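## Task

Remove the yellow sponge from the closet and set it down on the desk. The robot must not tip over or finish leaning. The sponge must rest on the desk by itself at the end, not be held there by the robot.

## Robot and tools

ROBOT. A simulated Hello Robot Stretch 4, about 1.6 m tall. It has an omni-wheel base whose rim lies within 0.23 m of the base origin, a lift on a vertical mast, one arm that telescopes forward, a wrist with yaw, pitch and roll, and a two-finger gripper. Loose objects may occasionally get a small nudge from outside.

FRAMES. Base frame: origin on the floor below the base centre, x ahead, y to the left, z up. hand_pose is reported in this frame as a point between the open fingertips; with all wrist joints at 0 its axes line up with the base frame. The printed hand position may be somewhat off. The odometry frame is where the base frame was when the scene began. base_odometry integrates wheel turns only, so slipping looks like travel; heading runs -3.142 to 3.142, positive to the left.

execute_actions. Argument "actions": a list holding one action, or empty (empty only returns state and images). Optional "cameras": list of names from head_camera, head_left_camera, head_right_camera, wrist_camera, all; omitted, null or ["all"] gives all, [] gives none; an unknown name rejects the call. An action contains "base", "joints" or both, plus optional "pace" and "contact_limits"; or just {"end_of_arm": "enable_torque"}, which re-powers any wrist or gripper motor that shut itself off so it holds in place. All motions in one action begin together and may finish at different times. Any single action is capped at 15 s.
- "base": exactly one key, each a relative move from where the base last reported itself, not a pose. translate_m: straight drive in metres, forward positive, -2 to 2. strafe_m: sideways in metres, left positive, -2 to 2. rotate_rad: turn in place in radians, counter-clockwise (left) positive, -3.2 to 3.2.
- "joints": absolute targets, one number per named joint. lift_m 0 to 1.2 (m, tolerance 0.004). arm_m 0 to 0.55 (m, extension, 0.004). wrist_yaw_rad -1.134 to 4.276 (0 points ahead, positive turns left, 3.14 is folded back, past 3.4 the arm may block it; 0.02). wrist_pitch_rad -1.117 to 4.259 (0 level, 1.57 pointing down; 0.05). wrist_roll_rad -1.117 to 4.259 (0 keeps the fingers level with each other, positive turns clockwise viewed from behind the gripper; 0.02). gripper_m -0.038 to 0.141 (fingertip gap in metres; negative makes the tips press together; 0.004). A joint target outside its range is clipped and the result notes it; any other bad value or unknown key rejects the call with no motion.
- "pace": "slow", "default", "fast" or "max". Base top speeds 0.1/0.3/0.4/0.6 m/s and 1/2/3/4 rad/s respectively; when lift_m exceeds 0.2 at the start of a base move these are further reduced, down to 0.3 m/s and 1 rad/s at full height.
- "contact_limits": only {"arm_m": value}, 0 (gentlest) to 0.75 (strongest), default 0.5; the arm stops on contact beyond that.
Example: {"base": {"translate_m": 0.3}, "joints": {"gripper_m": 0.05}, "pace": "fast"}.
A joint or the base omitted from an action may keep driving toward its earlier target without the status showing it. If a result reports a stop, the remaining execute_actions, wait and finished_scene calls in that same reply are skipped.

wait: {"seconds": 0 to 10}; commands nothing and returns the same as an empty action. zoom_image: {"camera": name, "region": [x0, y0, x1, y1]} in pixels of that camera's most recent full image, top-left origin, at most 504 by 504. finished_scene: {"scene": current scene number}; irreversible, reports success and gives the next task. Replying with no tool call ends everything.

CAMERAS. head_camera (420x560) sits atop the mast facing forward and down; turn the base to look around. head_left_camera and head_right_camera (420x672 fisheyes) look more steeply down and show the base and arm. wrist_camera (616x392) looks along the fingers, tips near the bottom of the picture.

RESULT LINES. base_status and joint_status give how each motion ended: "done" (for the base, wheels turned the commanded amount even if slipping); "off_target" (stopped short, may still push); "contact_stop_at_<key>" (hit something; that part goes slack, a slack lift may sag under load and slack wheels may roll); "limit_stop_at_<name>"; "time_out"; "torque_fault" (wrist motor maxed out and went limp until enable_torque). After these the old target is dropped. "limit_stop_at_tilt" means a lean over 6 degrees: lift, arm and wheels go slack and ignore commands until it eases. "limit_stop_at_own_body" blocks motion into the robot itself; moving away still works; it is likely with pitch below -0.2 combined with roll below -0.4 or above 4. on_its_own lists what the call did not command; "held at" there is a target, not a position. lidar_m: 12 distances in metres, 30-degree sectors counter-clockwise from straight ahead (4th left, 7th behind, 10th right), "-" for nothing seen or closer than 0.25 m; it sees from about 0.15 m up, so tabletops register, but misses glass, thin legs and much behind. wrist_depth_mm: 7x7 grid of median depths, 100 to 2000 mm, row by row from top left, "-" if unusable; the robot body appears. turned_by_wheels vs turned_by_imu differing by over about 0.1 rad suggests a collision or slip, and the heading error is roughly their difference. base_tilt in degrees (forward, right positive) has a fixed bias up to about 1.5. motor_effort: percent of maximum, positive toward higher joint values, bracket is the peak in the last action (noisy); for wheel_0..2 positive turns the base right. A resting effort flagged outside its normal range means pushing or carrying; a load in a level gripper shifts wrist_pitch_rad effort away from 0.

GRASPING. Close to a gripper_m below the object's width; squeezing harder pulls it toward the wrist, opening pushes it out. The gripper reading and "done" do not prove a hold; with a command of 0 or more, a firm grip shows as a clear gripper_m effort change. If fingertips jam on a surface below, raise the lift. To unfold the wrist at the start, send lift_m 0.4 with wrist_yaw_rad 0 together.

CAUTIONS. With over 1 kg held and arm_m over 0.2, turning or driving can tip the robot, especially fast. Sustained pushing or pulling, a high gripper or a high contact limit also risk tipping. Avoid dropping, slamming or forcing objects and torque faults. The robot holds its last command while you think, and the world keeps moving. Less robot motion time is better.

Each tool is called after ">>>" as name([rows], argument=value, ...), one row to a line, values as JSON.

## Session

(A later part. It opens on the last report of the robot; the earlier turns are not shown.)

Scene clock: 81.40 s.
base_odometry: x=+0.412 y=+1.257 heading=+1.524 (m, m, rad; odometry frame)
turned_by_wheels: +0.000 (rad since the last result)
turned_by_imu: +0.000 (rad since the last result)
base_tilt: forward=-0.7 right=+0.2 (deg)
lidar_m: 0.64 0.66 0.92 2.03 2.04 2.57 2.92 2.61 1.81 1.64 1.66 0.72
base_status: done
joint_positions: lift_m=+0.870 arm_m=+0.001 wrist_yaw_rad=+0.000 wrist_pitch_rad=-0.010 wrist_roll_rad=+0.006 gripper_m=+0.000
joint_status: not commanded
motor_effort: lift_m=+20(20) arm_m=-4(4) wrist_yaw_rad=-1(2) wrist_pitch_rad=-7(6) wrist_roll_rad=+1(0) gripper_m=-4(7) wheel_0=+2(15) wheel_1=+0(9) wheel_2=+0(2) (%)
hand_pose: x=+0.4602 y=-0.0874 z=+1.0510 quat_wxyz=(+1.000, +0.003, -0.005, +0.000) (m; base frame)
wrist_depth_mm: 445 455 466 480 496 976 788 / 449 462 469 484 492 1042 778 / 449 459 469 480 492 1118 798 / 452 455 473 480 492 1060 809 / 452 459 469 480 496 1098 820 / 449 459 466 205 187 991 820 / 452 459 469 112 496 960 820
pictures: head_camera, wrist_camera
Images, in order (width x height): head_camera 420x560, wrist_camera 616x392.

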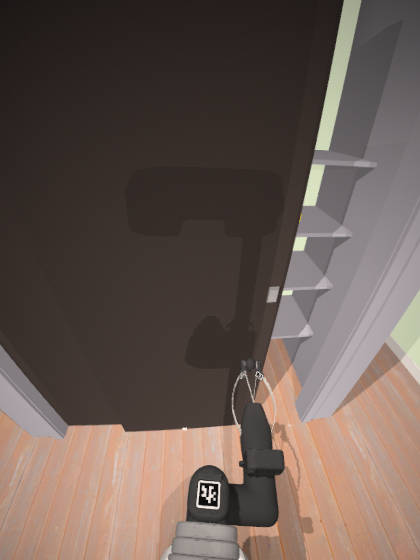

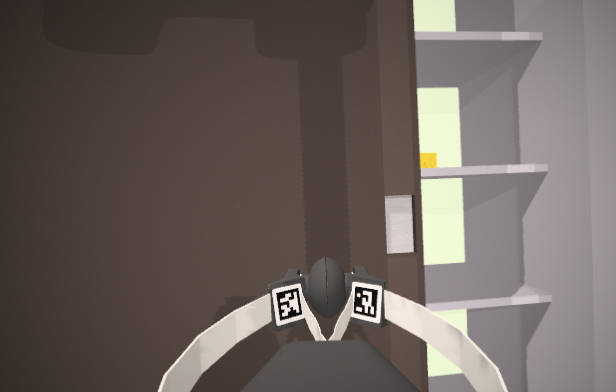

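>>> execute_actions([
  {"base":{"strafe_m":-0.2}},
], cameras=[])

>>> execute_actions([
  {"base":{"translate_m":0.33}},
], cameras=["head_camera","wrist_camera"])

Scene clock: 85.80 s.
base_odometry: x=+0.612 y=+1.247 heading=+1.524 (m, m, rad; odometry frame)
turned_by_wheels: +0.000 (rad since the last result)
turned_by_imu: +0.001 (rad since the last result)
base_tilt: forward=-0.7 right=+0.2 (deg)
lidar_m: 0.68 0.69 0.88 2.24 2.28 2.82 3.31 2.50 1.60 1.45 1.49 0.81
base_status: done
joint_positions: lift_m=+0.870 arm_m=+0.001 wrist_yaw_rad=+0.000 wrist_pitch_rad=-0.010 wrist_roll_rad=+0.006 gripper_m=+0.000
joint_status: not commanded
motor_effort: lift_m=+20(19) arm_m=-4(4) wrist_yaw_rad=+1(1) wrist_pitch_rad=-6(6) wrist_roll_rad=-1(1) gripper_m=-7(6) wheel_0=+2(12) wheel_1=+0(9) wheel_2=+0(0) (%)
hand_pose: x=+0.4602 y=-0.0874 z=+1.0510 quat_wxyz=(+1.000, +0.003, -0.005, +0.000) (m; base frame)
wrist_depth_mm: 480 488 496 1205 1025 580 525 / 477 492 492 1138 1060 585 530 / 477 488 500 1255 1255 597 525 / 477 496 500 1229 1229 603 530 / 477 496 500 1229 1229 609 525 / 480 492 500 205 186 609 521 / 480 492 500 112 1205 525 517
pictures: none
No camera images: the call's "cameras" was empty. Leave "cameras" out to get every camera's image.

Scene clock: 88.37 s.
base_odometry: x=+0.627 y=+1.577 heading=+1.524 (m, m, rad; odometry frame)
turned_by_wheels: +0.000 (rad since the last result)
turned_by_imu: +0.000 (rad since the last result)
base_tilt: forward=-0.7 right=+0.3 (deg)
lidar_m: 0.38 0.37 0.44 1.08 2.30 2.90 3.65 2.44 1.56 1.40 0.60 0.53
base_status: done
joint_positions: lift_m=+0.870 arm_m=+0.001 wrist_yaw_rad=+0.000 wrist_pitch_rad=-0.010 wrist_roll_rad=+0.006 gripper_m=+0.000
joint_status: not commanded
motor_effort: lift_m=+20(20) arm_m=-4(4) wrist_yaw_rad=-1(1) wrist_pitch_rad=-6(6) wrist_roll_rad=-1(0) gripper_m=-5(6) wheel_0=+2(7) wheel_1=+1(7) wheel_2=+0(13) (%)
hand_pose: x=+0.4602 y=-0.0874 z=+1.0510 quat_wxyz=(+1.000, +0.003, -0.005, +0.000) (m; base frame)
wrist_depth_mm: 167 171 732 750 750 661 488 / 167 171 891 917 946 668 492 / 168 172 891 904 931 647 492 / 168 172 878 904 917 683 500 / 168 182 891 931 931 699 504 / 169 182 788 205 186 668 508 / 169 182 355 112 549 530 512
pictures: head_camera, wrist_camera
Images, in order (width x height): head_camera 420x560, wrist_camera 616x392.

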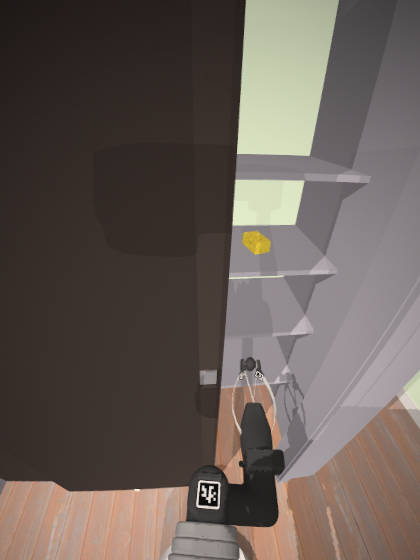

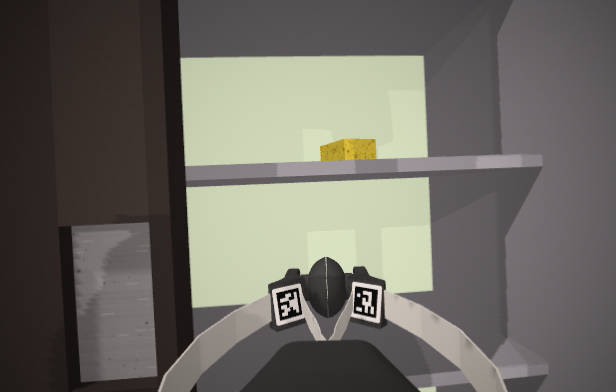

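>>> execute_actions([
  {"joints":{"lift_m":0.99,"gripper_m":0.1,"arm_m":0.3}},
], cameras=["wrist_camera"])

Scene clock: 91.87 s.
base_odometry: x=+0.627 y=+1.577 heading=+1.524 (m, m, rad; odometry frame)
turned_by_wheels: +0.000 (rad since the last result)
turned_by_imu: +0.020 (rad since the last result)
base_tilt: forward=-0.7 right=+0.3 (deg)
lidar_m: 0.35 0.38 0.47 1.09 2.33 2.92 3.66 2.37 1.52 1.42 0.58 0.51
base_status: not commanded
joint_positions: lift_m=+0.986 arm_m=+0.199 wrist_yaw_rad=+0.000 wrist_pitch_rad=-0.010 wrist_roll_rad=+0.006 gripper_m=+0.100
joint_status: arm_m contact_stop (moved +0.199 of +0.299); the others done
on_its_own: arm_m is slack since a contact_stop (your +0.300 is given up)
motor_effort: lift_m=+19(24) arm_m=+0(26) wrist_yaw_rad=-1(9) wrist_pitch_rad=-6(11) wrist_roll_rad=+0(1) gripper_m=-3(7) wheel_0=+0(4) wheel_1=+1(9) wheel_2=+1(10) (%)
hand_pose: x=+0.6588 y=-0.0874 z=+1.1673 quat_wxyz=(+1.000, +0.003, -0.005, +0.000) (m; base frame)
wrist_depth_mm: 439 452 462 477 484 500 452 / 654 676 699 699 715 634 484 / 668 683 699 707 723 676 484 / 676 683 691 715 715 683 492 / 564 521 488 459 415 404 384 / 294 287 200 297 300 307 477 / 676 691 699 112 723 683 500
pictures: wrist_camera
Images, in order (width x height): wrist_camera 616x392.

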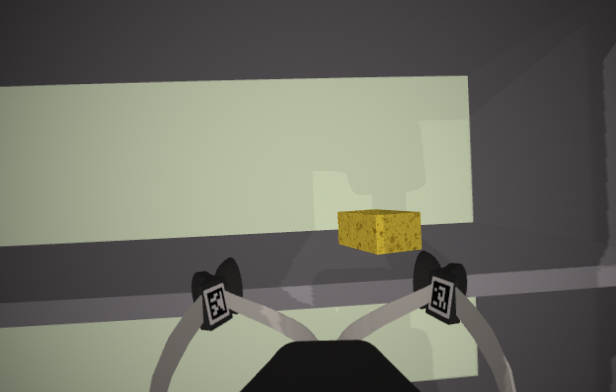

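>>> execute_actions([
  {"base":{"strafe_m":-0.07},"joints":{"lift_m":1.05,"gripper_m":0.12}},
], cameras=[])

>>> execute_actions([
  {"joints":{"arm_m":0.52}},
], cameras=["wrist_camera"])

Scene clock: 94.83 s.
base_odometry: x=+0.697 y=+1.574 heading=+1.524 (m, m, rad; odometry frame)
turned_by_wheels: +0.000 (rad since the last result)
turned_by_imu: +0.000 (rad since the last result)
base_tilt: forward=-0.7 right=+0.2 (deg)
lidar_m: 0.37 0.36 0.50 1.15 2.36 3.00 3.64 2.23 1.47 1.33 0.65 0.47
base_status: done
joint_positions: lift_m=+1.050 arm_m=+0.199 wrist_yaw_rad=+0.000 wrist_pitch_rad=-0.010 wrist_roll_rad=+0.006 gripper_m=+0.120
joint_status: all done
on_its_own: arm_m is held at +0.199, not at your +0.300, since a contact_stop
motor_effort: lift_m=+22(24) arm_m=+0(0) wrist_yaw_rad=+0(1) wrist_pitch_rad=-5(7) wrist_roll_rad=+0(0) gripper_m=-3(1) wheel_0=-1(8) wheel_1=-3(10) wheel_2=+0(1) (%)
hand_pose: x=+0.6588 y=-0.0874 z=+1.2308 quat_wxyz=(+1.000, +0.003, -0.005, +0.000) (m; base frame)
wrist_depth_mm: 306 314 322 330 336 345 351 / 452 473 488 512 525 492 392 / 691 691 699 723 741 544 394 / 676 699 715 715 723 554 399 / 683 691 699 715 741 492 402 / 480 466 204 427 355 342 370 / 314 296 303 112 317 322 373
pictures: none
No camera images: the call's "cameras" was empty. Leave "cameras" out to get every camera's image.

Scene clock: 96.90 s.
base_odometry: x=+0.697 y=+1.574 heading=+1.524 (m, m, rad; odometry frame)
turned_by_wheels: +0.000 (rad since the last result)
turned_by_imu: +0.000 (rad since the last result)
base_tilt: forward=-0.6 right=+0.2 (deg)
lidar_m: 0.38 0.38 0.47 1.14 2.36 2.98 3.66 2.27 1.47 1.34 0.61 0.48
base_status: not commanded
joint_positions: lift_m=+1.050 arm_m=+0.519 wrist_yaw_rad=+0.000 wrist_pitch_rad=-0.010 wrist_roll_rad=+0.006 gripper_m=+0.120
joint_status: all done
motor_effort: lift_m=+22(22) arm_m=+4(10) wrist_yaw_rad=-2(0) wrist_pitch_rad=-4(5) wrist_roll_rad=+0(0) gripper_m=-1(0) wheel_0=-1(1) wheel_1=-3(3) wheel_2=+0(0) (%)
hand_pose: x=+0.9786 y=-0.0874 z=+1.2308 quat_wxyz=(+1.000, +0.003, -0.005, +0.000) (m; base frame)
wrist_depth_mm: 307 315 325 332 342 347 320 / 373 379 384 394 402 410 336 / 373 382 387 394 402 407 342 / 375 379 387 397 402 410 345 / 375 382 389 394 402 410 347 / 375 382 205 394 353 336 336 / 314 287 300 112 287 266 274
pictures: wrist_camera
Images, in order (width x height): wrist_camera 616x392.

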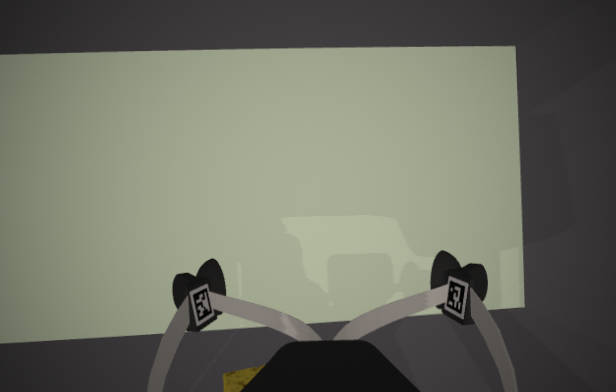

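>>> execute_actions([
  {"joints":{"arm_m":0.4,"lift_m":1.02}},
], cameras=["wrist_camera","head_camera"])

Scene clock: 99.53 s.
base_odometry: x=+0.697 y=+1.574 heading=+1.524 (m, m, rad; odometry frame)
turned_by_wheels: +0.000 (rad since the last result)
turned_by_imu: +0.001 (rad since the last result)
base_tilt: forward=-0.7 right=+0.2 (deg)
lidar_m: 0.36 0.35 0.46 1.14 2.37 3.00 3.66 2.28 1.46 1.34 0.59 0.49
base_status: not commanded
joint_positions: lift_m=+1.020 arm_m=+0.401 wrist_yaw_rad=+0.000 wrist_pitch_rad=-0.010 wrist_roll_rad=+0.006 gripper_m=+0.120
joint_status: all done
motor_effort: lift_m=+13(22) arm_m=-4(2) wrist_yaw_rad=-1(2) wrist_pitch_rad=-5(5) wrist_roll_rad=+0(1) gripper_m=-1(0) wheel_0=-1(2) wheel_1=-3(3) wheel_2=+0(0) (%)
hand_pose: x=+0.8602 y=-0.0874 z=+1.2015 quat_wxyz=(+1.000, +0.003, -0.005, +0.000) (m; base frame)
wrist_depth_mm: 368 377 389 399 410 415 353 / 488 492 504 508 521 492 357 / 488 496 508 512 525 496 362 / 484 492 508 517 525 500 366 / 488 496 508 508 525 452 370 / 377 368 204 224 234 268 310 / 247 227 237 112 227 211 216
pictures: head_camera, wrist_camera
Images, in order (width x height): head_camera 420x560, wrist_camera 616x392.

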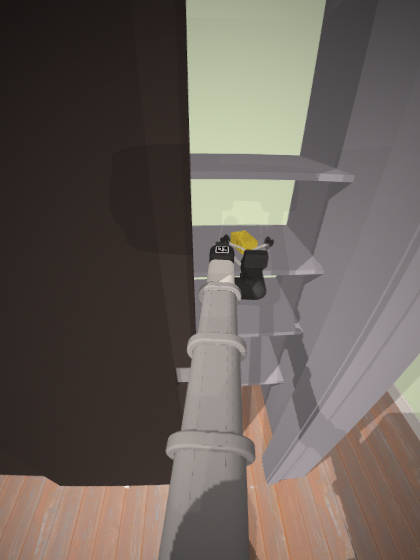

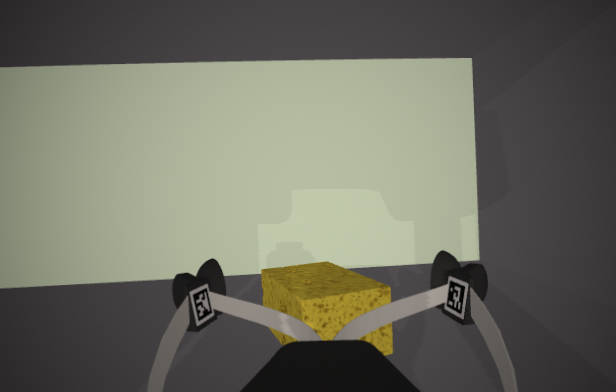

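>>> execute_actions([
  {"joints":{"lift_m":1.0,"gripper_m":0.03}},
], cameras=["wrist_camera"])

>>> execute_actions([
  {"joints":{"lift_m":1.03,"arm_m":0.0}},
], cameras=["wrist_camera"])

Scene clock: 103.10 s.
base_odometry: x=+0.697 y=+1.574 heading=+1.524 (m, m, rad; odometry frame)
turned_by_wheels: +0.000 (rad since the last result)
turned_by_imu: +0.001 (rad since the last result)
base_tilt: forward=-0.7 right=+0.2 (deg)
lidar_m: 0.35 0.36 0.49 1.16 2.35 3.00 3.65 2.25 1.46 1.35 0.64 0.48
base_status: not commanded
joint_positions: lift_m=+1.000 arm_m=+0.401 wrist_yaw_rad=+0.000 wrist_pitch_rad=-0.010 wrist_roll_rad=+0.006 gripper_m=+0.030
joint_status: all done
motor_effort: lift_m=+13(15) arm_m=-4(4) wrist_yaw_rad=-1(2) wrist_pitch_rad=-6(6) wrist_roll_rad=-1(0) gripper_m=-5(14) wheel_0=-2(1) wheel_1=-3(3) wheel_2=+0(0) (%)
hand_pose: x=+0.8602 y=-0.0874 z=+1.1815 quat_wxyz=(+1.000, +0.003, -0.005, +0.000) (m; base frame)
wrist_depth_mm: 413 421 436 445 452 430 353 / 488 492 504 508 525 488 355 / 488 496 508 517 521 500 362 / 488 500 504 512 521 508 364 / 488 492 504 282 430 449 353 / 307 298 264 237 191 263 256 / 202 198 181 112 185 162 178
pictures: wrist_camera
Images, in order (width x height): wrist_camera 616x392.

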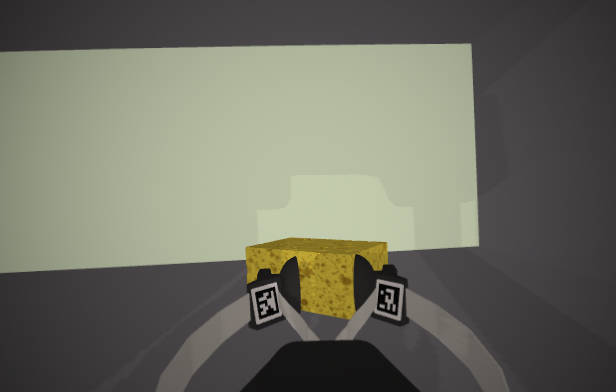

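Scene clock: 105.40 s.
base_odometry: x=+0.697 y=+1.574 heading=+1.524 (m, m, rad; odometry frame)
turned_by_wheels: +0.000 (rad since the last result)
turned_by_imu: +0.001 (rad since the last result)
base_tilt: forward=-0.7 right=+0.2 (deg)
lidar_m: 0.36 0.35 0.50 1.15 2.38 2.99 3.65 2.24 1.47 1.34 0.62 0.50
base_status: not commanded
joint_positions: lift_m=+1.030 arm_m=+0.001 wrist_yaw_rad=+0.000 wrist_pitch_rad=-0.010 wrist_roll_rad=+0.006 gripper_m=+0.030
joint_status: all done
motor_effort: lift_m=+22(23) arm_m=-4(1) wrist_yaw_rad=-1(2) wrist_pitch_rad=-6(5) wrist_roll_rad=-1(2) gripper_m=-4(6) wheel_0=-1(1) wheel_1=-3(3) wheel_2=+0(0) (%)
hand_pose: x=+0.4602 y=-0.0874 z=+1.2108 quat_wxyz=(+1.000, +0.003, -0.005, +0.000) (m; base frame)
wrist_depth_mm: 176 891 904 917 931 569 368 / 176 530 554 574 591 544 427 / 177 891 904 917 917 585 427 / 177 891 904 931 931 603 433 / 177 809 778 676 683 554 439 / 178 891 496 508 190 580 442 / 178 891 866 112 878 517 449
pictures: wrist_camera
Images, in order (width x height): wrist_camera 616x392.

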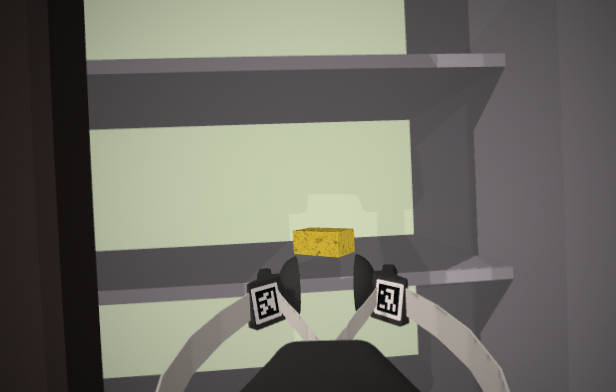

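Missed (closed short of it). Retry deeper.

>>> execute_actions([
  {"joints":{"lift_m":1.01,"arm_m":0.47,"gripper_m":0.13}},
], cameras=["wrist_camera"])

Scene clock: 108.67 s.
base_odometry: x=+0.697 y=+1.574 heading=+1.524 (m, m, rad; odometry frame)
turned_by_wheels: +0.000 (rad since the last result)
turned_by_imu: +0.012 (rad since the last result)
base_tilt: forward=-0.7 right=+0.2 (deg)
lidar_m: 0.32 0.37 0.48 1.13 2.36 3.00 3.66 2.22 1.45 1.34 0.62 0.50
base_status: not commanded
joint_positions: lift_m=+1.010 arm_m=+0.469 wrist_yaw_rad=+0.000 wrist_pitch_rad=-0.015 wrist_roll_rad=+0.006 gripper_m=+0.130
joint_status: all done
motor_effort: lift_m=+14(20) arm_m=+4(18) wrist_yaw_rad=-1(43) wrist_pitch_rad=+9(37) wrist_roll_rad=-2(4) gripper_m=+0(6) wheel_0=-1(2) wheel_1=-1(8) wheel_2=+0(11) (%)
hand_pose: x=+0.9286 y=-0.0874 z=+1.1929 quat_wxyz=(+1.000, +0.003, -0.008, +0.000) (m; base frame)
wrist_depth_mm: 375 382 392 402 413 421 362 / 421 427 436 442 449 449 366 / 421 427 436 442 449 459 368 / 418 427 436 442 449 452 373 / 424 430 433 439 445 455 377 / 368 355 200 206 193 263 304 / 239 220 229 112 193 203 209
pictures: wrist_camera
Images, in order (width x height): wrist_camera 616x392.

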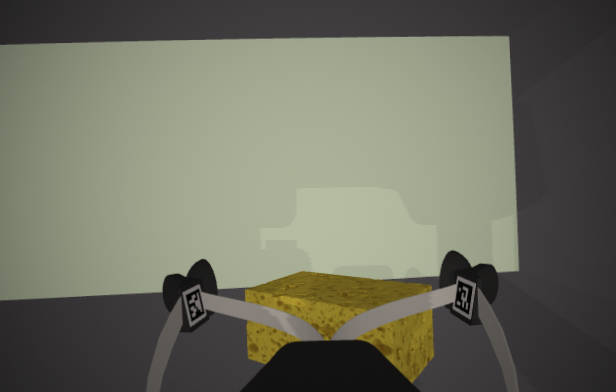

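>>> execute_actions([
  {"joints":{"gripper_m":0.04}},
], cameras=[])

>>> execute_actions([
  {"joints":{"lift_m":1.03,"arm_m":0.0}},
], cameras=["wrist_camera"])

Scene clock: 111.90 s.
base_odometry: x=+0.697 y=+1.574 heading=+1.524 (m, m, rad; odometry frame)
turned_by_wheels: +0.000 (rad since the last result)
turned_by_imu: +0.001 (rad since the last result)
base_tilt: forward=-0.7 right=+0.2 (deg)
lidar_m: 0.37 0.38 0.48 1.12 2.38 2.98 3.66 2.22 1.45 1.34 0.63 0.49
base_status: not commanded
joint_positions: lift_m=+1.010 arm_m=+0.469 wrist_yaw_rad=+0.000 wrist_pitch_rad=-0.015 wrist_roll_rad=+0.006 gripper_m=+0.040
joint_status: all done
motor_effort: lift_m=+14(14) arm_m=+4(4) wrist_yaw_rad=-2(1) wrist_pitch_rad=+9(9) wrist_roll_rad=-3(1) gripper_m=-10(12) wheel_0=-1(1) wheel_1=-1(1) wheel_2=+0(0) (%)
hand_pose: x=+0.9286 y=-0.0874 z=+1.1930 quat_wxyz=(+1.000, +0.003, -0.008, +0.000) (m; base frame)
wrist_depth_mm: 375 382 394 402 407 418 364 / 424 430 433 442 445 455 366 / 421 430 436 442 449 459 370 / 421 427 433 442 445 455 373 / 424 427 436 436 445 455 377 / 370 359 286 228 193 312 306 / 238 234 216 112 219 199 210
pictures: none
No camera images: the call's "cameras" was empty. Leave "cameras" out to get every camera's image.

Scene clock: 114.37 s.
base_odometry: x=+0.697 y=+1.574 heading=+1.524 (m, m, rad; odometry frame)
turned_by_wheels: +0.000 (rad since the last result)
turned_by_imu: +0.001 (rad since the last result)
base_tilt: forward=-0.7 right=+0.2 (deg)
lidar_m: 0.36 0.37 0.45 1.17 2.37 2.99 3.66 2.21 1.46 1.35 0.60 0.50
base_status: not commanded
joint_positions: lift_m=+1.030 arm_m=+0.001 wrist_yaw_rad=+0.000 wrist_pitch_rad=-0.010 wrist_roll_rad=+0.006 gripper_m=+0.040
joint_status: all done
motor_effort: lift_m=+22(17) arm_m=-4(6) wrist_yaw_rad=-3(3) wrist_pitch_rad=-6(10) wrist_roll_rad=-1(1) gripper_m=-4(8) wheel_0=-1(7) wheel_1=-1(2) wheel_2=-1(1) (%)
hand_pose: x=+0.4602 y=-0.0874 z=+1.2108 quat_wxyz=(+1.000, +0.003, -0.005, +0.000) (m; base frame)
wrist_depth_mm: 173 866 904 917 917 603 433 / 174 530 549 569 591 544 442 / 174 891 891 904 931 615 439 / 174 878 904 917 946 621 449 / 175 809 768 715 691 554 452 / 175 891 492 917 193 591 459 / 175 891 866 112 891 539 462
pictures: wrist_camera
Images, in order (width x height): wrist_camera 616x392.

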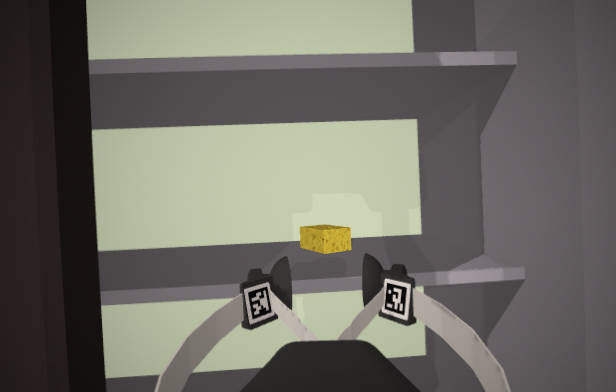

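>>> execute_actions([
  {"joints":{"arm_m":0.5,"gripper_m":0.13}},
], cameras=[])

>>> execute_actions([
  {"joints":{"lift_m":0.985}},
], cameras=["wrist_camera"])

Scene clock: 118.53 s.
base_odometry: x=+0.697 y=+1.574 heading=+1.524 (m, m, rad; odometry frame)
turned_by_wheels: +0.000 (rad since the last result)
turned_by_imu: +0.001 (rad since the last result)
base_tilt: forward=-0.7 right=+0.2 (deg)
lidar_m: 0.37 0.35 0.48 1.15 2.38 2.97 3.67 2.23 1.46 1.34 0.61 0.49
base_status: not commanded
joint_positions: lift_m=+1.030 arm_m=+0.499 wrist_yaw_rad=+0.000 wrist_pitch_rad=-0.010 wrist_roll_rad=+0.006 gripper_m=+0.130
joint_status: all done
motor_effort: lift_m=+22(22) arm_m=+5(4) wrist_yaw_rad=-2(1) wrist_pitch_rad=-6(6) wrist_roll_rad=-1(1) gripper_m=+0(6) wheel_0=-1(1) wheel_1=-1(1) wheel_2=-1(1) (%)
hand_pose: x=+0.9586 y=-0.0874 z=+1.2108 quat_wxyz=(+1.000, +0.003, -0.005, +0.000) (m; base frame)
wrist_depth_mm: 347 359 368 379 387 397 347 / 392 397 402 407 415 421 362 / 389 397 404 410 418 424 364 / 394 399 407 410 418 427 368 / 394 399 404 413 424 424 370 / 392 399 200 232 250 293 336 / 266 247 258 112 229 228 234
pictures: none
No camera images: the call's "cameras" was empty. Leave "cameras" out to get every camera's image.

Scene clock: 119.50 s.
base_odometry: x=+0.697 y=+1.574 heading=+1.524 (m, m, rad; odometry frame)
turned_by_wheels: +0.000 (rad since the last result)
turned_by_imu: +0.001 (rad since the last result)
base_tilt: forward=-0.7 right=+0.2 (deg)
lidar_m: 0.36 0.37 0.50 1.14 2.39 3.01 3.67 2.24 1.44 1.35 0.61 0.49
base_status: not commanded
joint_positions: lift_m=+1.006 arm_m=+0.499 wrist_yaw_rad=+0.000 wrist_pitch_rad=-0.020 wrist_roll_rad=+0.007 gripper_m=+0.130
joint_status: lift_m contact_stop (moved -0.024 of -0.045)
on_its_own: lift_m is slack since a contact_stop (your +0.985 is given up)
motor_effort: lift_m=+11(21) arm_m=+4(5) wrist_yaw_rad=-2(5) wrist_pitch_rad=+22(43) wrist_roll_rad=-5(9) gripper_m=+0(2) wheel_0=-1(2) wheel_1=-1(1) wheel_2=-1(1) (%)
hand_pose: x=+0.9587 y=-0.0875 z=+1.1896 quat_wxyz=(+1.000, +0.004, -0.010, +0.000) (m; base frame)
wrist_depth_mm: 364 375 384 392 397 410 357 / 392 399 407 413 421 427 359 / 397 399 407 415 418 427 366 / 392 399 407 410 415 427 368 / 394 399 407 410 415 424 373 / 392 370 201 203 216 272 317 / 244 225 236 112 218 208 216
pictures: wrist_camera
Images, in order (width x height): wrist_camera 616x392.

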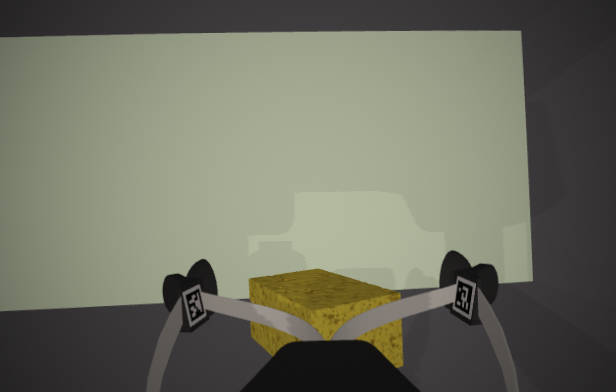

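>>> execute_actions([
  {"joints":{"lift_m":1.04,"wrist_pitch_rad":0.4,"arm_m":0.53}},
], cameras=["wrist_camera"])

Scene clock: 121.80 s.
torque_fault: wrist_pitch_rad switched itself off since the last result.
base_odometry: x=+0.697 y=+1.574 heading=+1.523 (m, m, rad; odometry frame)
turned_by_wheels: +0.000 (rad since the last result)
turned_by_imu: +0.000 (rad since the last result)
base_tilt: forward=-0.7 right=+0.2 (deg)
lidar_m: 0.34 0.37 0.46 1.15 2.38 3.04 3.66 2.25 1.40 1.35 0.61 0.50
base_status: not commanded
joint_positions: lift_m=+1.040 arm_m=+0.529 wrist_yaw_rad=-0.002 wrist_pitch_rad=+0.181 wrist_roll_rad=+0.006 gripper_m=+0.130
joint_status: wrist_pitch_rad torque_fault (moved +0.201 of +0.420); the others done
on_its_own: wrist_pitch_rad is off since a torque_fault, until you send "end_of_arm": "enable_torque" (your +0.400 is given up)
motor_effort: lift_m=+13(15) arm_m=+4(5) wrist_yaw_rad=+6(17) wrist_pitch_rad=+1(100) wrist_roll_rad=+0(6) gripper_m=-1(3) wheel_0=-1(3) wheel_1=-2(4) wheel_2=-3(5) (%)
hand_pose: x=+0.9838 y=-0.0880 z=+1.1668 quat_wxyz=(+0.996, +0.003, +0.090, -0.001) (m; base frame)
wrist_depth_mm: 327 336 342 347 353 357 353 / 338 345 349 355 364 368 355 / 345 353 362 368 373 379 364 / 357 364 373 379 387 397 368 / 364 362 324 209 276 310 306 / 253 245 202 173 185 202 220 / 190 180 185 112 178 172 172
pictures: wrist_camera
Images, in order (width x height): wrist_camera 616x392.

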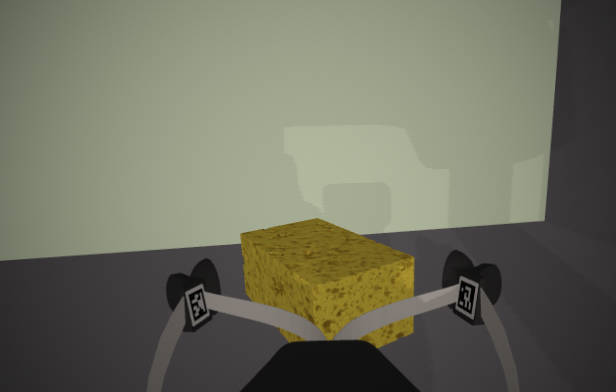

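>>> execute_actions([
  {"end_of_arm":"enable_torque"},
], cameras=[])

>>> execute_actions([
  {"joints":{"gripper_m":0.03}},
], cameras=[])

>>> execute_actions([
  {"joints":{"lift_m":1.07,"arm_m":0.0}},
], cameras=["wrist_camera"])

Scene clock: 123.60 s.
base_odometry: x=+0.697 y=+1.574 heading=+1.523 (m, m, rad; odometry frame)
turned_by_wheels: +0.000 (rad since the last result)
turned_by_imu: +0.000 (rad since the last result)
base_tilt: forward=-0.7 right=+0.2 (deg)
lidar_m: 0.34 0.36 0.49 1.14 2.37 2.96 3.67 2.22 1.45 1.35 0.59 0.49
base_status: not commanded
joint_positions: lift_m=+1.040 arm_m=+0.529 wrist_yaw_rad=-0.002 wrist_pitch_rad=+0.181 wrist_roll_rad=+0.006 gripper_m=+0.130
joint_status: not commanded
end_of_arm: enable_torque: each motor that was off is on again
on_its_own: wrist_pitch_rad is held at +0.181, not at your +0.400, since a torque_fault
motor_effort: lift_m=+13(12) arm_m=+4(4) wrist_yaw_rad=+5(5) wrist_pitch_rad=+1(1) wrist_roll_rad=+1(0) gripper_m=-2(2) wheel_0=-2(1) wheel_1=-2(2) wheel_2=-3(3) (%)
hand_pose: x=+0.9838 y=-0.0880 z=+1.1668 quat_wxyz=(+0.996, +0.003, +0.090, -0.001) (m; base frame)
wrist_depth_mm: 327 334 342 345 353 359 357 / 338 343 351 357 364 368 357 / 347 355 362 366 375 379 362 / 357 366 370 377 387 394 370 / 366 359 324 209 276 310 303 / 253 245 202 172 184 202 219 / 191 180 185 112 178 172 172
pictures: none
No camera images: the call's "cameras" was empty. Leave "cameras" out to get every camera's image.

Scene clock: 125.53 s.
base_odometry: x=+0.697 y=+1.574 heading=+1.523 (m, m, rad; odometry frame)
turned_by_wheels: +0.000 (rad since the last result)
turned_by_imu: +0.000 (rad since the last result)
base_tilt: forward=-0.7 right=+0.3 (deg)
lidar_m: 0.37 0.38 0.47 1.14 2.38 2.99 3.69 2.22 1.43 1.34 0.61 0.48
base_status: not commanded
joint_positions: lift_m=+1.040 arm_m=+0.529 wrist_yaw_rad=+0.000 wrist_pitch_rad=+0.181 wrist_roll_rad=+0.006 gripper_m=+0.030
joint_status: all done
on_its_own: wrist_pitch_rad is held at +0.181, not at your +0.400, since a torque_fault
motor_effort: lift_m=+12(12) arm_m=+4(4) wrist_yaw_rad=-1(5) wrist_pitch_rad=+0(1) wrist_roll_rad=+1(1) gripper_m=-19(17) wheel_0=-2(2) wheel_1=-2(2) wheel_2=-3(3) (%)
hand_pose: x=+0.9840 y=-0.0874 z=+1.1666 quat_wxyz=(+0.996, +0.003, +0.091, +0.000) (m; base frame)
wrist_depth_mm: 329 336 340 343 351 357 357 / 336 343 349 357 362 368 362 / 349 353 359 366 373 379 364 / 359 364 370 379 387 394 370 / 364 355 343 205 293 309 303 / 251 246 193 177 181 208 217 / 189 179 182 112 175 166 170
pictures: none
No camera images: the call's "cameras" was empty. Leave "cameras" out to get every camera's image.

Scene clock: 128.13 s.
base_odometry: x=+0.697 y=+1.574 heading=+1.524 (m, m, rad; odometry frame)
turned_by_wheels: +0.000 (rad since the last result)
turned_by_imu: +0.001 (rad since the last result)
base_tilt: forward=-0.7 right=+0.3 (deg)
lidar_m: 0.33 0.36 0.47 1.17 2.38 3.03 3.69 2.21 1.49 1.32 0.58 0.47
base_status: not commanded
joint_positions: lift_m=+1.070 arm_m=+0.001 wrist_yaw_rad=+0.000 wrist_pitch_rad=+0.183 wrist_roll_rad=+0.006 gripper_m=+0.030
joint_status: all done
on_its_own: wrist_pitch_rad is held at +0.181, not at your +0.400, since a torque_fault
motor_effort: lift_m=+22(23) arm_m=-4(8) wrist_yaw_rad=-1(2) wrist_pitch_rad=-5(6) wrist_roll_rad=+1(0) gripper_m=-18(19) wheel_0=-1(3) wheel_1=-1(2) wheel_2=-1(3) (%)
hand_pose: x=+0.4554 y=-0.0875 z=+1.1953 quat_wxyz=(+0.996, +0.003, +0.091, +0.000) (m; base frame)
wrist_depth_mm: 169 512 535 569 603 549 433 / 167 831 842 878 866 603 442 / 164 866 878 891 917 615 449 / 169 831 768 723 683 580 455 / 174 549 931 205 521 640 466 / 179 891 193 178 181 569 466 / 185 208 707 112 668 621 469
pictures: wrist_camera
Images, in order (width x height): wrist_camera 616x392.

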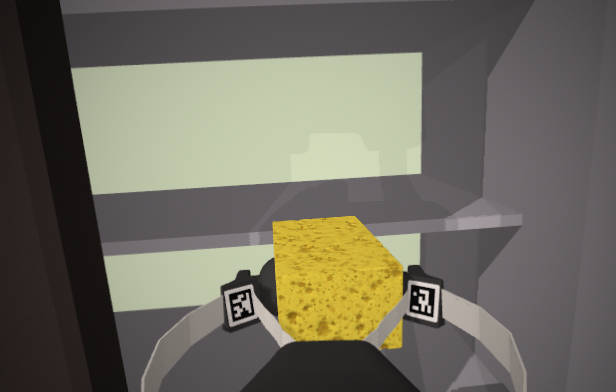

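Got it. Back up and turn toward the desk.

>>> execute_actions([
  {"base":{"translate_m":-0.5}},
], cameras=[])

>>> execute_actions([
  {"base":{"rotate_rad":-2.6}},
], cameras=["head_camera"])

Scene clock: 132.47 s.
base_odometry: x=+0.674 y=+1.074 heading=+1.523 (m, m, rad; odometry frame)
turned_by_wheels: +0.000 (rad since the last result)
turned_by_imu: +0.002 (rad since the last result)
base_tilt: forward=-0.7 right=+0.2 (deg)
lidar_m: 0.85 0.85 1.18 2.28 2.32 2.93 3.16 2.35 1.53 1.39 1.42 0.93
base_status: done
joint_positions: lift_m=+1.070 arm_m=+0.001 wrist_yaw_rad=+0.000 wrist_pitch_rad=+0.183 wrist_roll_rad=+0.006 gripper_m=+0.030
joint_status: not commanded
on_its_own: wrist_pitch_rad is held at +0.181, not at your +0.400, since a torque_fault
motor_effort: lift_m=+22(22) arm_m=-4(4) wrist_yaw_rad=-2(1) wrist_pitch_rad=-6(6) wrist_roll_rad=-1(1) gripper_m=-19(17) wheel_0=-3(9) wheel_1=-2(6) wheel_2=+0(11) (%)
hand_pose: x=+0.4553 y=-0.0874 z=+1.1953 quat_wxyz=(+0.996, +0.003, +0.091, +0.000) (m; base frame)
wrist_depth_mm: 603 609 621 1308 1205 634 1042 / 615 627 640 1336 1138 654 1430 / 640 647 654 1397 1205 676 1464 / 654 661 676 1499 1255 699 1537 / 668 683 691 205 768 723 1576 / 699 715 192 177 181 741 1618 / 732 732 741 111 917 759 1661
pictures: none
No camera images: the call's "cameras" was empty. Leave "cameras" out to get every camera's image.

Scene clock: 135.63 s.
base_odometry: x=+0.674 y=+1.074 heading=-1.076 (m, m, rad; odometry frame)
turned_by_wheels: -2.599 (rad since the last result)
turned_by_imu: -2.652 (rad since the last result)
base_tilt: forward=-0.7 right=+0.2 (deg)
lidar_m: 2.29 1.48 1.38 1.44 0.95 0.85 0.88 1.21 2.31 2.36 2.97 2.31
base_status: done
joint_positions: lift_m=+1.070 arm_m=+0.001 wrist_yaw_rad=+0.000 wrist_pitch_rad=+0.183 wrist_roll_rad=+0.006 gripper_m=+0.030
joint_status: not commanded
on_its_own: wrist_pitch_rad is held at +0.181, not at your +0.400, since a torque_fault
motor_effort: lift_m=+22(22) arm_m=-4(4) wrist_yaw_rad=+0(2) wrist_pitch_rad=-6(7) wrist_roll_rad=-1(1) gripper_m=-17(20) wheel_0=+5(5) wheel_1=+3(8) wheel_2=+4(9) (%)
hand_pose: x=+0.4554 y=-0.0874 z=+1.1954 quat_wxyz=(+0.996, +0.003, +0.091, +0.000) (m; base frame)
wrist_depth_mm: 1308 1576 - - - - - / 1308 1661 - - - - - / 1336 1618 - - - - - / 1366 1576 - - - - - / 1366 1661 - 205 - - - / 1336 1708 192 177 181 - - / 1366 1618 - 112 1983 1921 1921
pictures: head_camera
Images, in order (width x height): head_camera 420x560.

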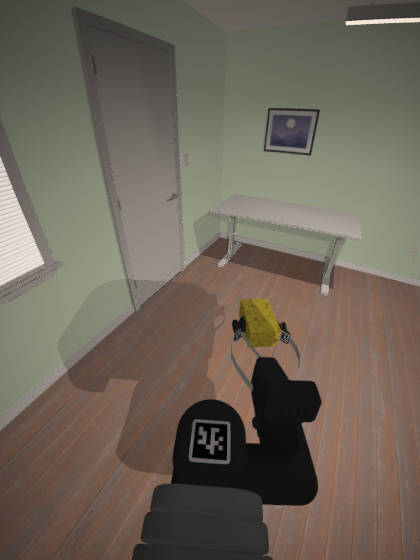

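>>> execute_actions([
  {"base":{"rotate_rad":-0.3}},
], cameras=[])

>>> execute_actions([
  {"base":{"translate_m":1.5},"joints":{"wrist_pitch_rad":0}},
], cameras=["head_camera"])

Scene clock: 138.23 s.
base_odometry: x=+0.674 y=+1.074 heading=-1.375 (m, m, rad; odometry frame)
turned_by_wheels: -0.299 (rad since the last result)
turned_by_imu: -0.305 (rad since the last result)
base_tilt: forward=-0.7 right=+0.2 (deg)
lidar_m: 2.30 1.84 1.38 1.37 1.56 0.95 0.88 0.94 1.40 2.30 2.47 3.16
base_status: done
joint_positions: lift_m=+1.070 arm_m=+0.001 wrist_yaw_rad=+0.000 wrist_pitch_rad=+0.183 wrist_roll_rad=+0.006 gripper_m=+0.030
joint_status: not commanded
on_its_own: wrist_pitch_rad is held at +0.181, not at your +0.400, since a torque_fault
motor_effort: lift_m=+22(21) arm_m=-5(4) wrist_yaw_rad=-2(0) wrist_pitch_rad=-7(7) wrist_roll_rad=+1(1) gripper_m=-19(17) wheel_0=+4(2) wheel_1=+2(7) wheel_2=+4(8) (%)
hand_pose: x=+0.4554 y=-0.0874 z=+1.1954 quat_wxyz=(+0.996, +0.003, +0.091, +0.000) (m; base frame)
wrist_depth_mm: 1756 - - - - - - / 1756 - - - - - - / 1756 - - - - - - / 1756 - - - - - - / 1756 - - 205 - - - / 1708 - 192 177 181 - - / 1708 1983 - 112 1921 1863 1921
pictures: none
No camera images: the call's "cameras" was empty. Leave "cameras" out to get every camera's image.

Scene clock: 144.73 s.
base_odometry: x=+0.966 y=-0.397 heading=-1.375 (m, m, rad; odometry frame)
turned_by_wheels: +0.000 (rad since the last result)
turned_by_imu: -0.001 (rad since the last result)
base_tilt: forward=-0.7 right=+0.2 (deg)
lidar_m: 0.80 0.86 1.23 1.23 1.37 2.00 2.34 2.66 2.51 2.47 2.14 0.84
base_status: done
joint_positions: lift_m=+1.070 arm_m=+0.001 wrist_yaw_rad=+0.000 wrist_pitch_rad=+0.003 wrist_roll_rad=+0.006 gripper_m=+0.030
joint_status: all done
motor_effort: lift_m=+21(22) arm_m=-4(4) wrist_yaw_rad=-1(1) wrist_pitch_rad=-7(10) wrist_roll_rad=+1(1) gripper_m=-18(18) wheel_0=+2(10) wheel_1=+2(7) wheel_2=+0(13) (%)
hand_pose: x=+0.4602 y=-0.0874 z=+1.2471 quat_wxyz=(+1.000, +0.003, +0.001, +0.000) (m; base frame)
wrist_depth_mm: 1576 1499 1499 1464 1397 1308 1281 / 1537 1537 1537 1430 1397 1366 1308 / 1576 1661 1499 1430 1430 1366 1308 / 1537 1618 1499 1430 1397 1336 1281 / 1537 1618 1499 205 1397 1366 1336 / 1537 1618 192 177 182 1336 1308 / 1397 1182 1229 112 1182 1078 1308
pictures: head_camera
Images, in order (width x height): head_camera 420x560.

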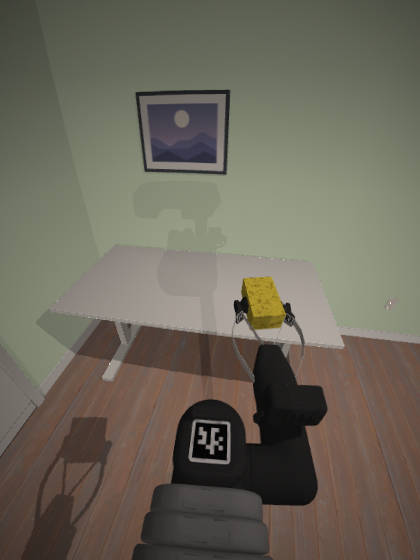

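>>> execute_actions([
  {"base":{"translate_m":0.25},"joints":{"arm_m":0.4,"lift_m":0.68}},
], cameras=["head_camera","wrist_camera"])

Scene clock: 148.30 s.
base_odometry: x=+1.015 y=-0.642 heading=-1.374 (m, m, rad; odometry frame)
turned_by_wheels: +0.000 (rad since the last result)
turned_by_imu: +0.001 (rad since the last result)
base_tilt: forward=-0.7 right=+0.3 (deg)
lidar_m: 0.58 0.63 0.93 1.17 1.31 1.99 2.61 2.90 2.54 2.50 0.78 0.56
base_status: done
joint_positions: lift_m=+0.680 arm_m=+0.399 wrist_yaw_rad=+0.000 wrist_pitch_rad=+0.002 wrist_roll_rad=+0.006 gripper_m=+0.030
joint_status: all done
motor_effort: lift_m=+13(21) arm_m=+4(5) wrist_yaw_rad=-3(2) wrist_pitch_rad=-6(7) wrist_roll_rad=+1(0) gripper_m=-19(19) wheel_0=+4(9) wheel_1=+2(5) wheel_2=-1(12) (%)
hand_pose: x=+0.8586 y=-0.0874 z=+0.8579 quat_wxyz=(+1.000, +0.003, +0.001, +0.000) (m; base frame)
wrist_depth_mm: 904 842 809 768 750 723 699 / 891 854 820 798 750 715 699 / 904 854 820 788 759 732 707 / 904 866 820 798 778 732 715 / 917 866 831 205 759 732 715 / 634 621 193 177 181 496 535 / 418 387 404 112 384 357 370
pictures: head_camera, wrist_camera
Images, in order (width x height): head_camera 420x560, wrist_camera 616x392.

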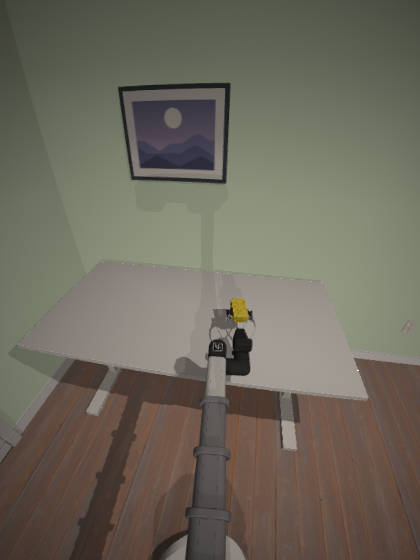

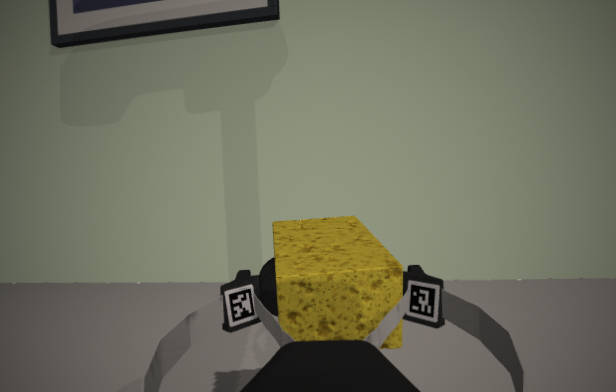

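>>> execute_actions([
  {"joints":{"lift_m":0.62}},
], cameras=[])

>>> execute_actions([
  {"joints":{"gripper_m":0.12}},
], cameras=[])

>>> execute_actions([
  {"joints":{"arm_m":0.1,"lift_m":0.7}},
], cameras=["head_camera"])

Scene clock: 150.87 s.
base_odometry: x=+1.015 y=-0.642 heading=-1.374 (m, m, rad; odometry frame)
turned_by_wheels: +0.000 (rad since the last result)
turned_by_imu: +0.001 (rad since the last result)
base_tilt: forward=-0.6 right=+0.2 (deg)
lidar_m: 0.58 0.64 0.91 1.19 1.33 1.98 2.58 2.90 2.56 2.50 0.78 0.61
base_status: not commanded
joint_positions: lift_m=+0.620 arm_m=+0.399 wrist_yaw_rad=+0.000 wrist_pitch_rad=+0.002 wrist_roll_rad=+0.006 gripper_m=+0.030
joint_status: all done
motor_effort: lift_m=+13(12) arm_m=+4(4) wrist_yaw_rad=-3(2) wrist_pitch_rad=-6(7) wrist_roll_rad=+0(0) gripper_m=-17(18) wheel_0=+3(4) wheel_1=+2(2) wheel_2=-1(0) (%)
hand_pose: x=+0.8586 y=-0.0874 z=+0.7979 quat_wxyz=(+1.000, +0.003, +0.001, +0.000) (m; base frame)
wrist_depth_mm: 891 854 809 778 750 715 699 / 904 854 809 788 759 723 707 / 891 866 820 798 759 732 699 / 904 866 831 788 759 723 707 / 891 866 831 206 585 661 621 / 436 424 193 177 181 340 359 / 289 266 277 112 264 244 255
pictures: none
No camera images: the call's "cameras" was empty. Leave "cameras" out to get every camera's image.

Scene clock: 152.63 s.
base_odometry: x=+1.015 y=-0.642 heading=-1.374 (m, m, rad; odometry frame)
turned_by_wheels: +0.000 (rad since the last result)
turned_by_imu: +0.000 (rad since the last result)
base_tilt: forward=-0.7 right=+0.2 (deg)
lidar_m: 0.58 0.61 0.92 1.19 1.30 2.00 2.59 2.88 2.55 2.49 0.77 0.60
base_status: not commanded
joint_positions: lift_m=+0.620 arm_m=+0.399 wrist_yaw_rad=+0.000 wrist_pitch_rad=+0.002 wrist_roll_rad=+0.006 gripper_m=+0.120
joint_status: all done
motor_effort: lift_m=+13(13) arm_m=+4(5) wrist_yaw_rad=-2(2) wrist_pitch_rad=-7(6) wrist_roll_rad=+0(1) gripper_m=-1(17) wheel_0=+4(4) wheel_1=+2(2) wheel_2=-1(1) (%)
hand_pose: x=+0.8586 y=-0.0874 z=+0.7979 quat_wxyz=(+1.000, +0.003, +0.001, +0.000) (m; base frame)
wrist_depth_mm: 891 842 809 788 750 732 707 / 891 842 809 778 759 723 699 / 904 866 820 788 759 732 707 / 904 878 820 798 768 732 707 / 891 842 820 732 699 654 621 / 439 421 204 263 325 314 359 / 289 268 278 112 248 247 254
pictures: none
No camera images: the call's "cameras" was empty. Leave "cameras" out to get every camera's image.

Scene clock: 154.63 s.
base_odometry: x=+1.015 y=-0.642 heading=-1.374 (m, m, rad; odometry frame)
turned_by_wheels: +0.000 (rad since the last result)
turned_by_imu: +0.000 (rad since the last result)
base_tilt: forward=-0.7 right=+0.2 (deg)
lidar_m: 0.57 0.61 0.91 1.18 1.25 1.96 2.59 2.89 2.54 2.46 0.77 0.60
base_status: not commanded
joint_positions: lift_m=+0.700 arm_m=+0.101 wrist_yaw_rad=+0.000 wrist_pitch_rad=+0.002 wrist_roll_rad=+0.006 gripper_m=+0.120
joint_status: all done
motor_effort: lift_m=+22(21) arm_m=-4(6) wrist_yaw_rad=-2(2) wrist_pitch_rad=-6(5) wrist_roll_rad=-1(0) gripper_m=-1(2) wheel_0=+4(4) wheel_1=+2(2) wheel_2=-1(1) (%)
hand_pose: x=+0.5602 y=-0.0874 z=+0.8772 quat_wxyz=(+1.000, +0.003, +0.001, +0.000) (m; base frame)
wrist_depth_mm: 1255 1138 1118 1078 1042 1008 960 / 1229 1182 1118 1098 1042 1008 976 / 1229 1205 1160 1098 1042 1008 991 / 1229 1205 1138 1118 1060 1042 991 / 1281 1205 1160 1098 1042 1025 976 / 707 691 205 554 525 504 580 / 466 430 452 112 430 397 407
pictures: head_camera
Images, in order (width x height): head_camera 420x560.

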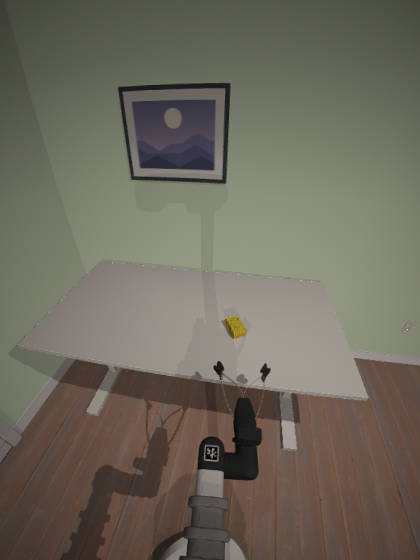

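>>> finished_scene(scene=1)

The scene is finished: the task was done.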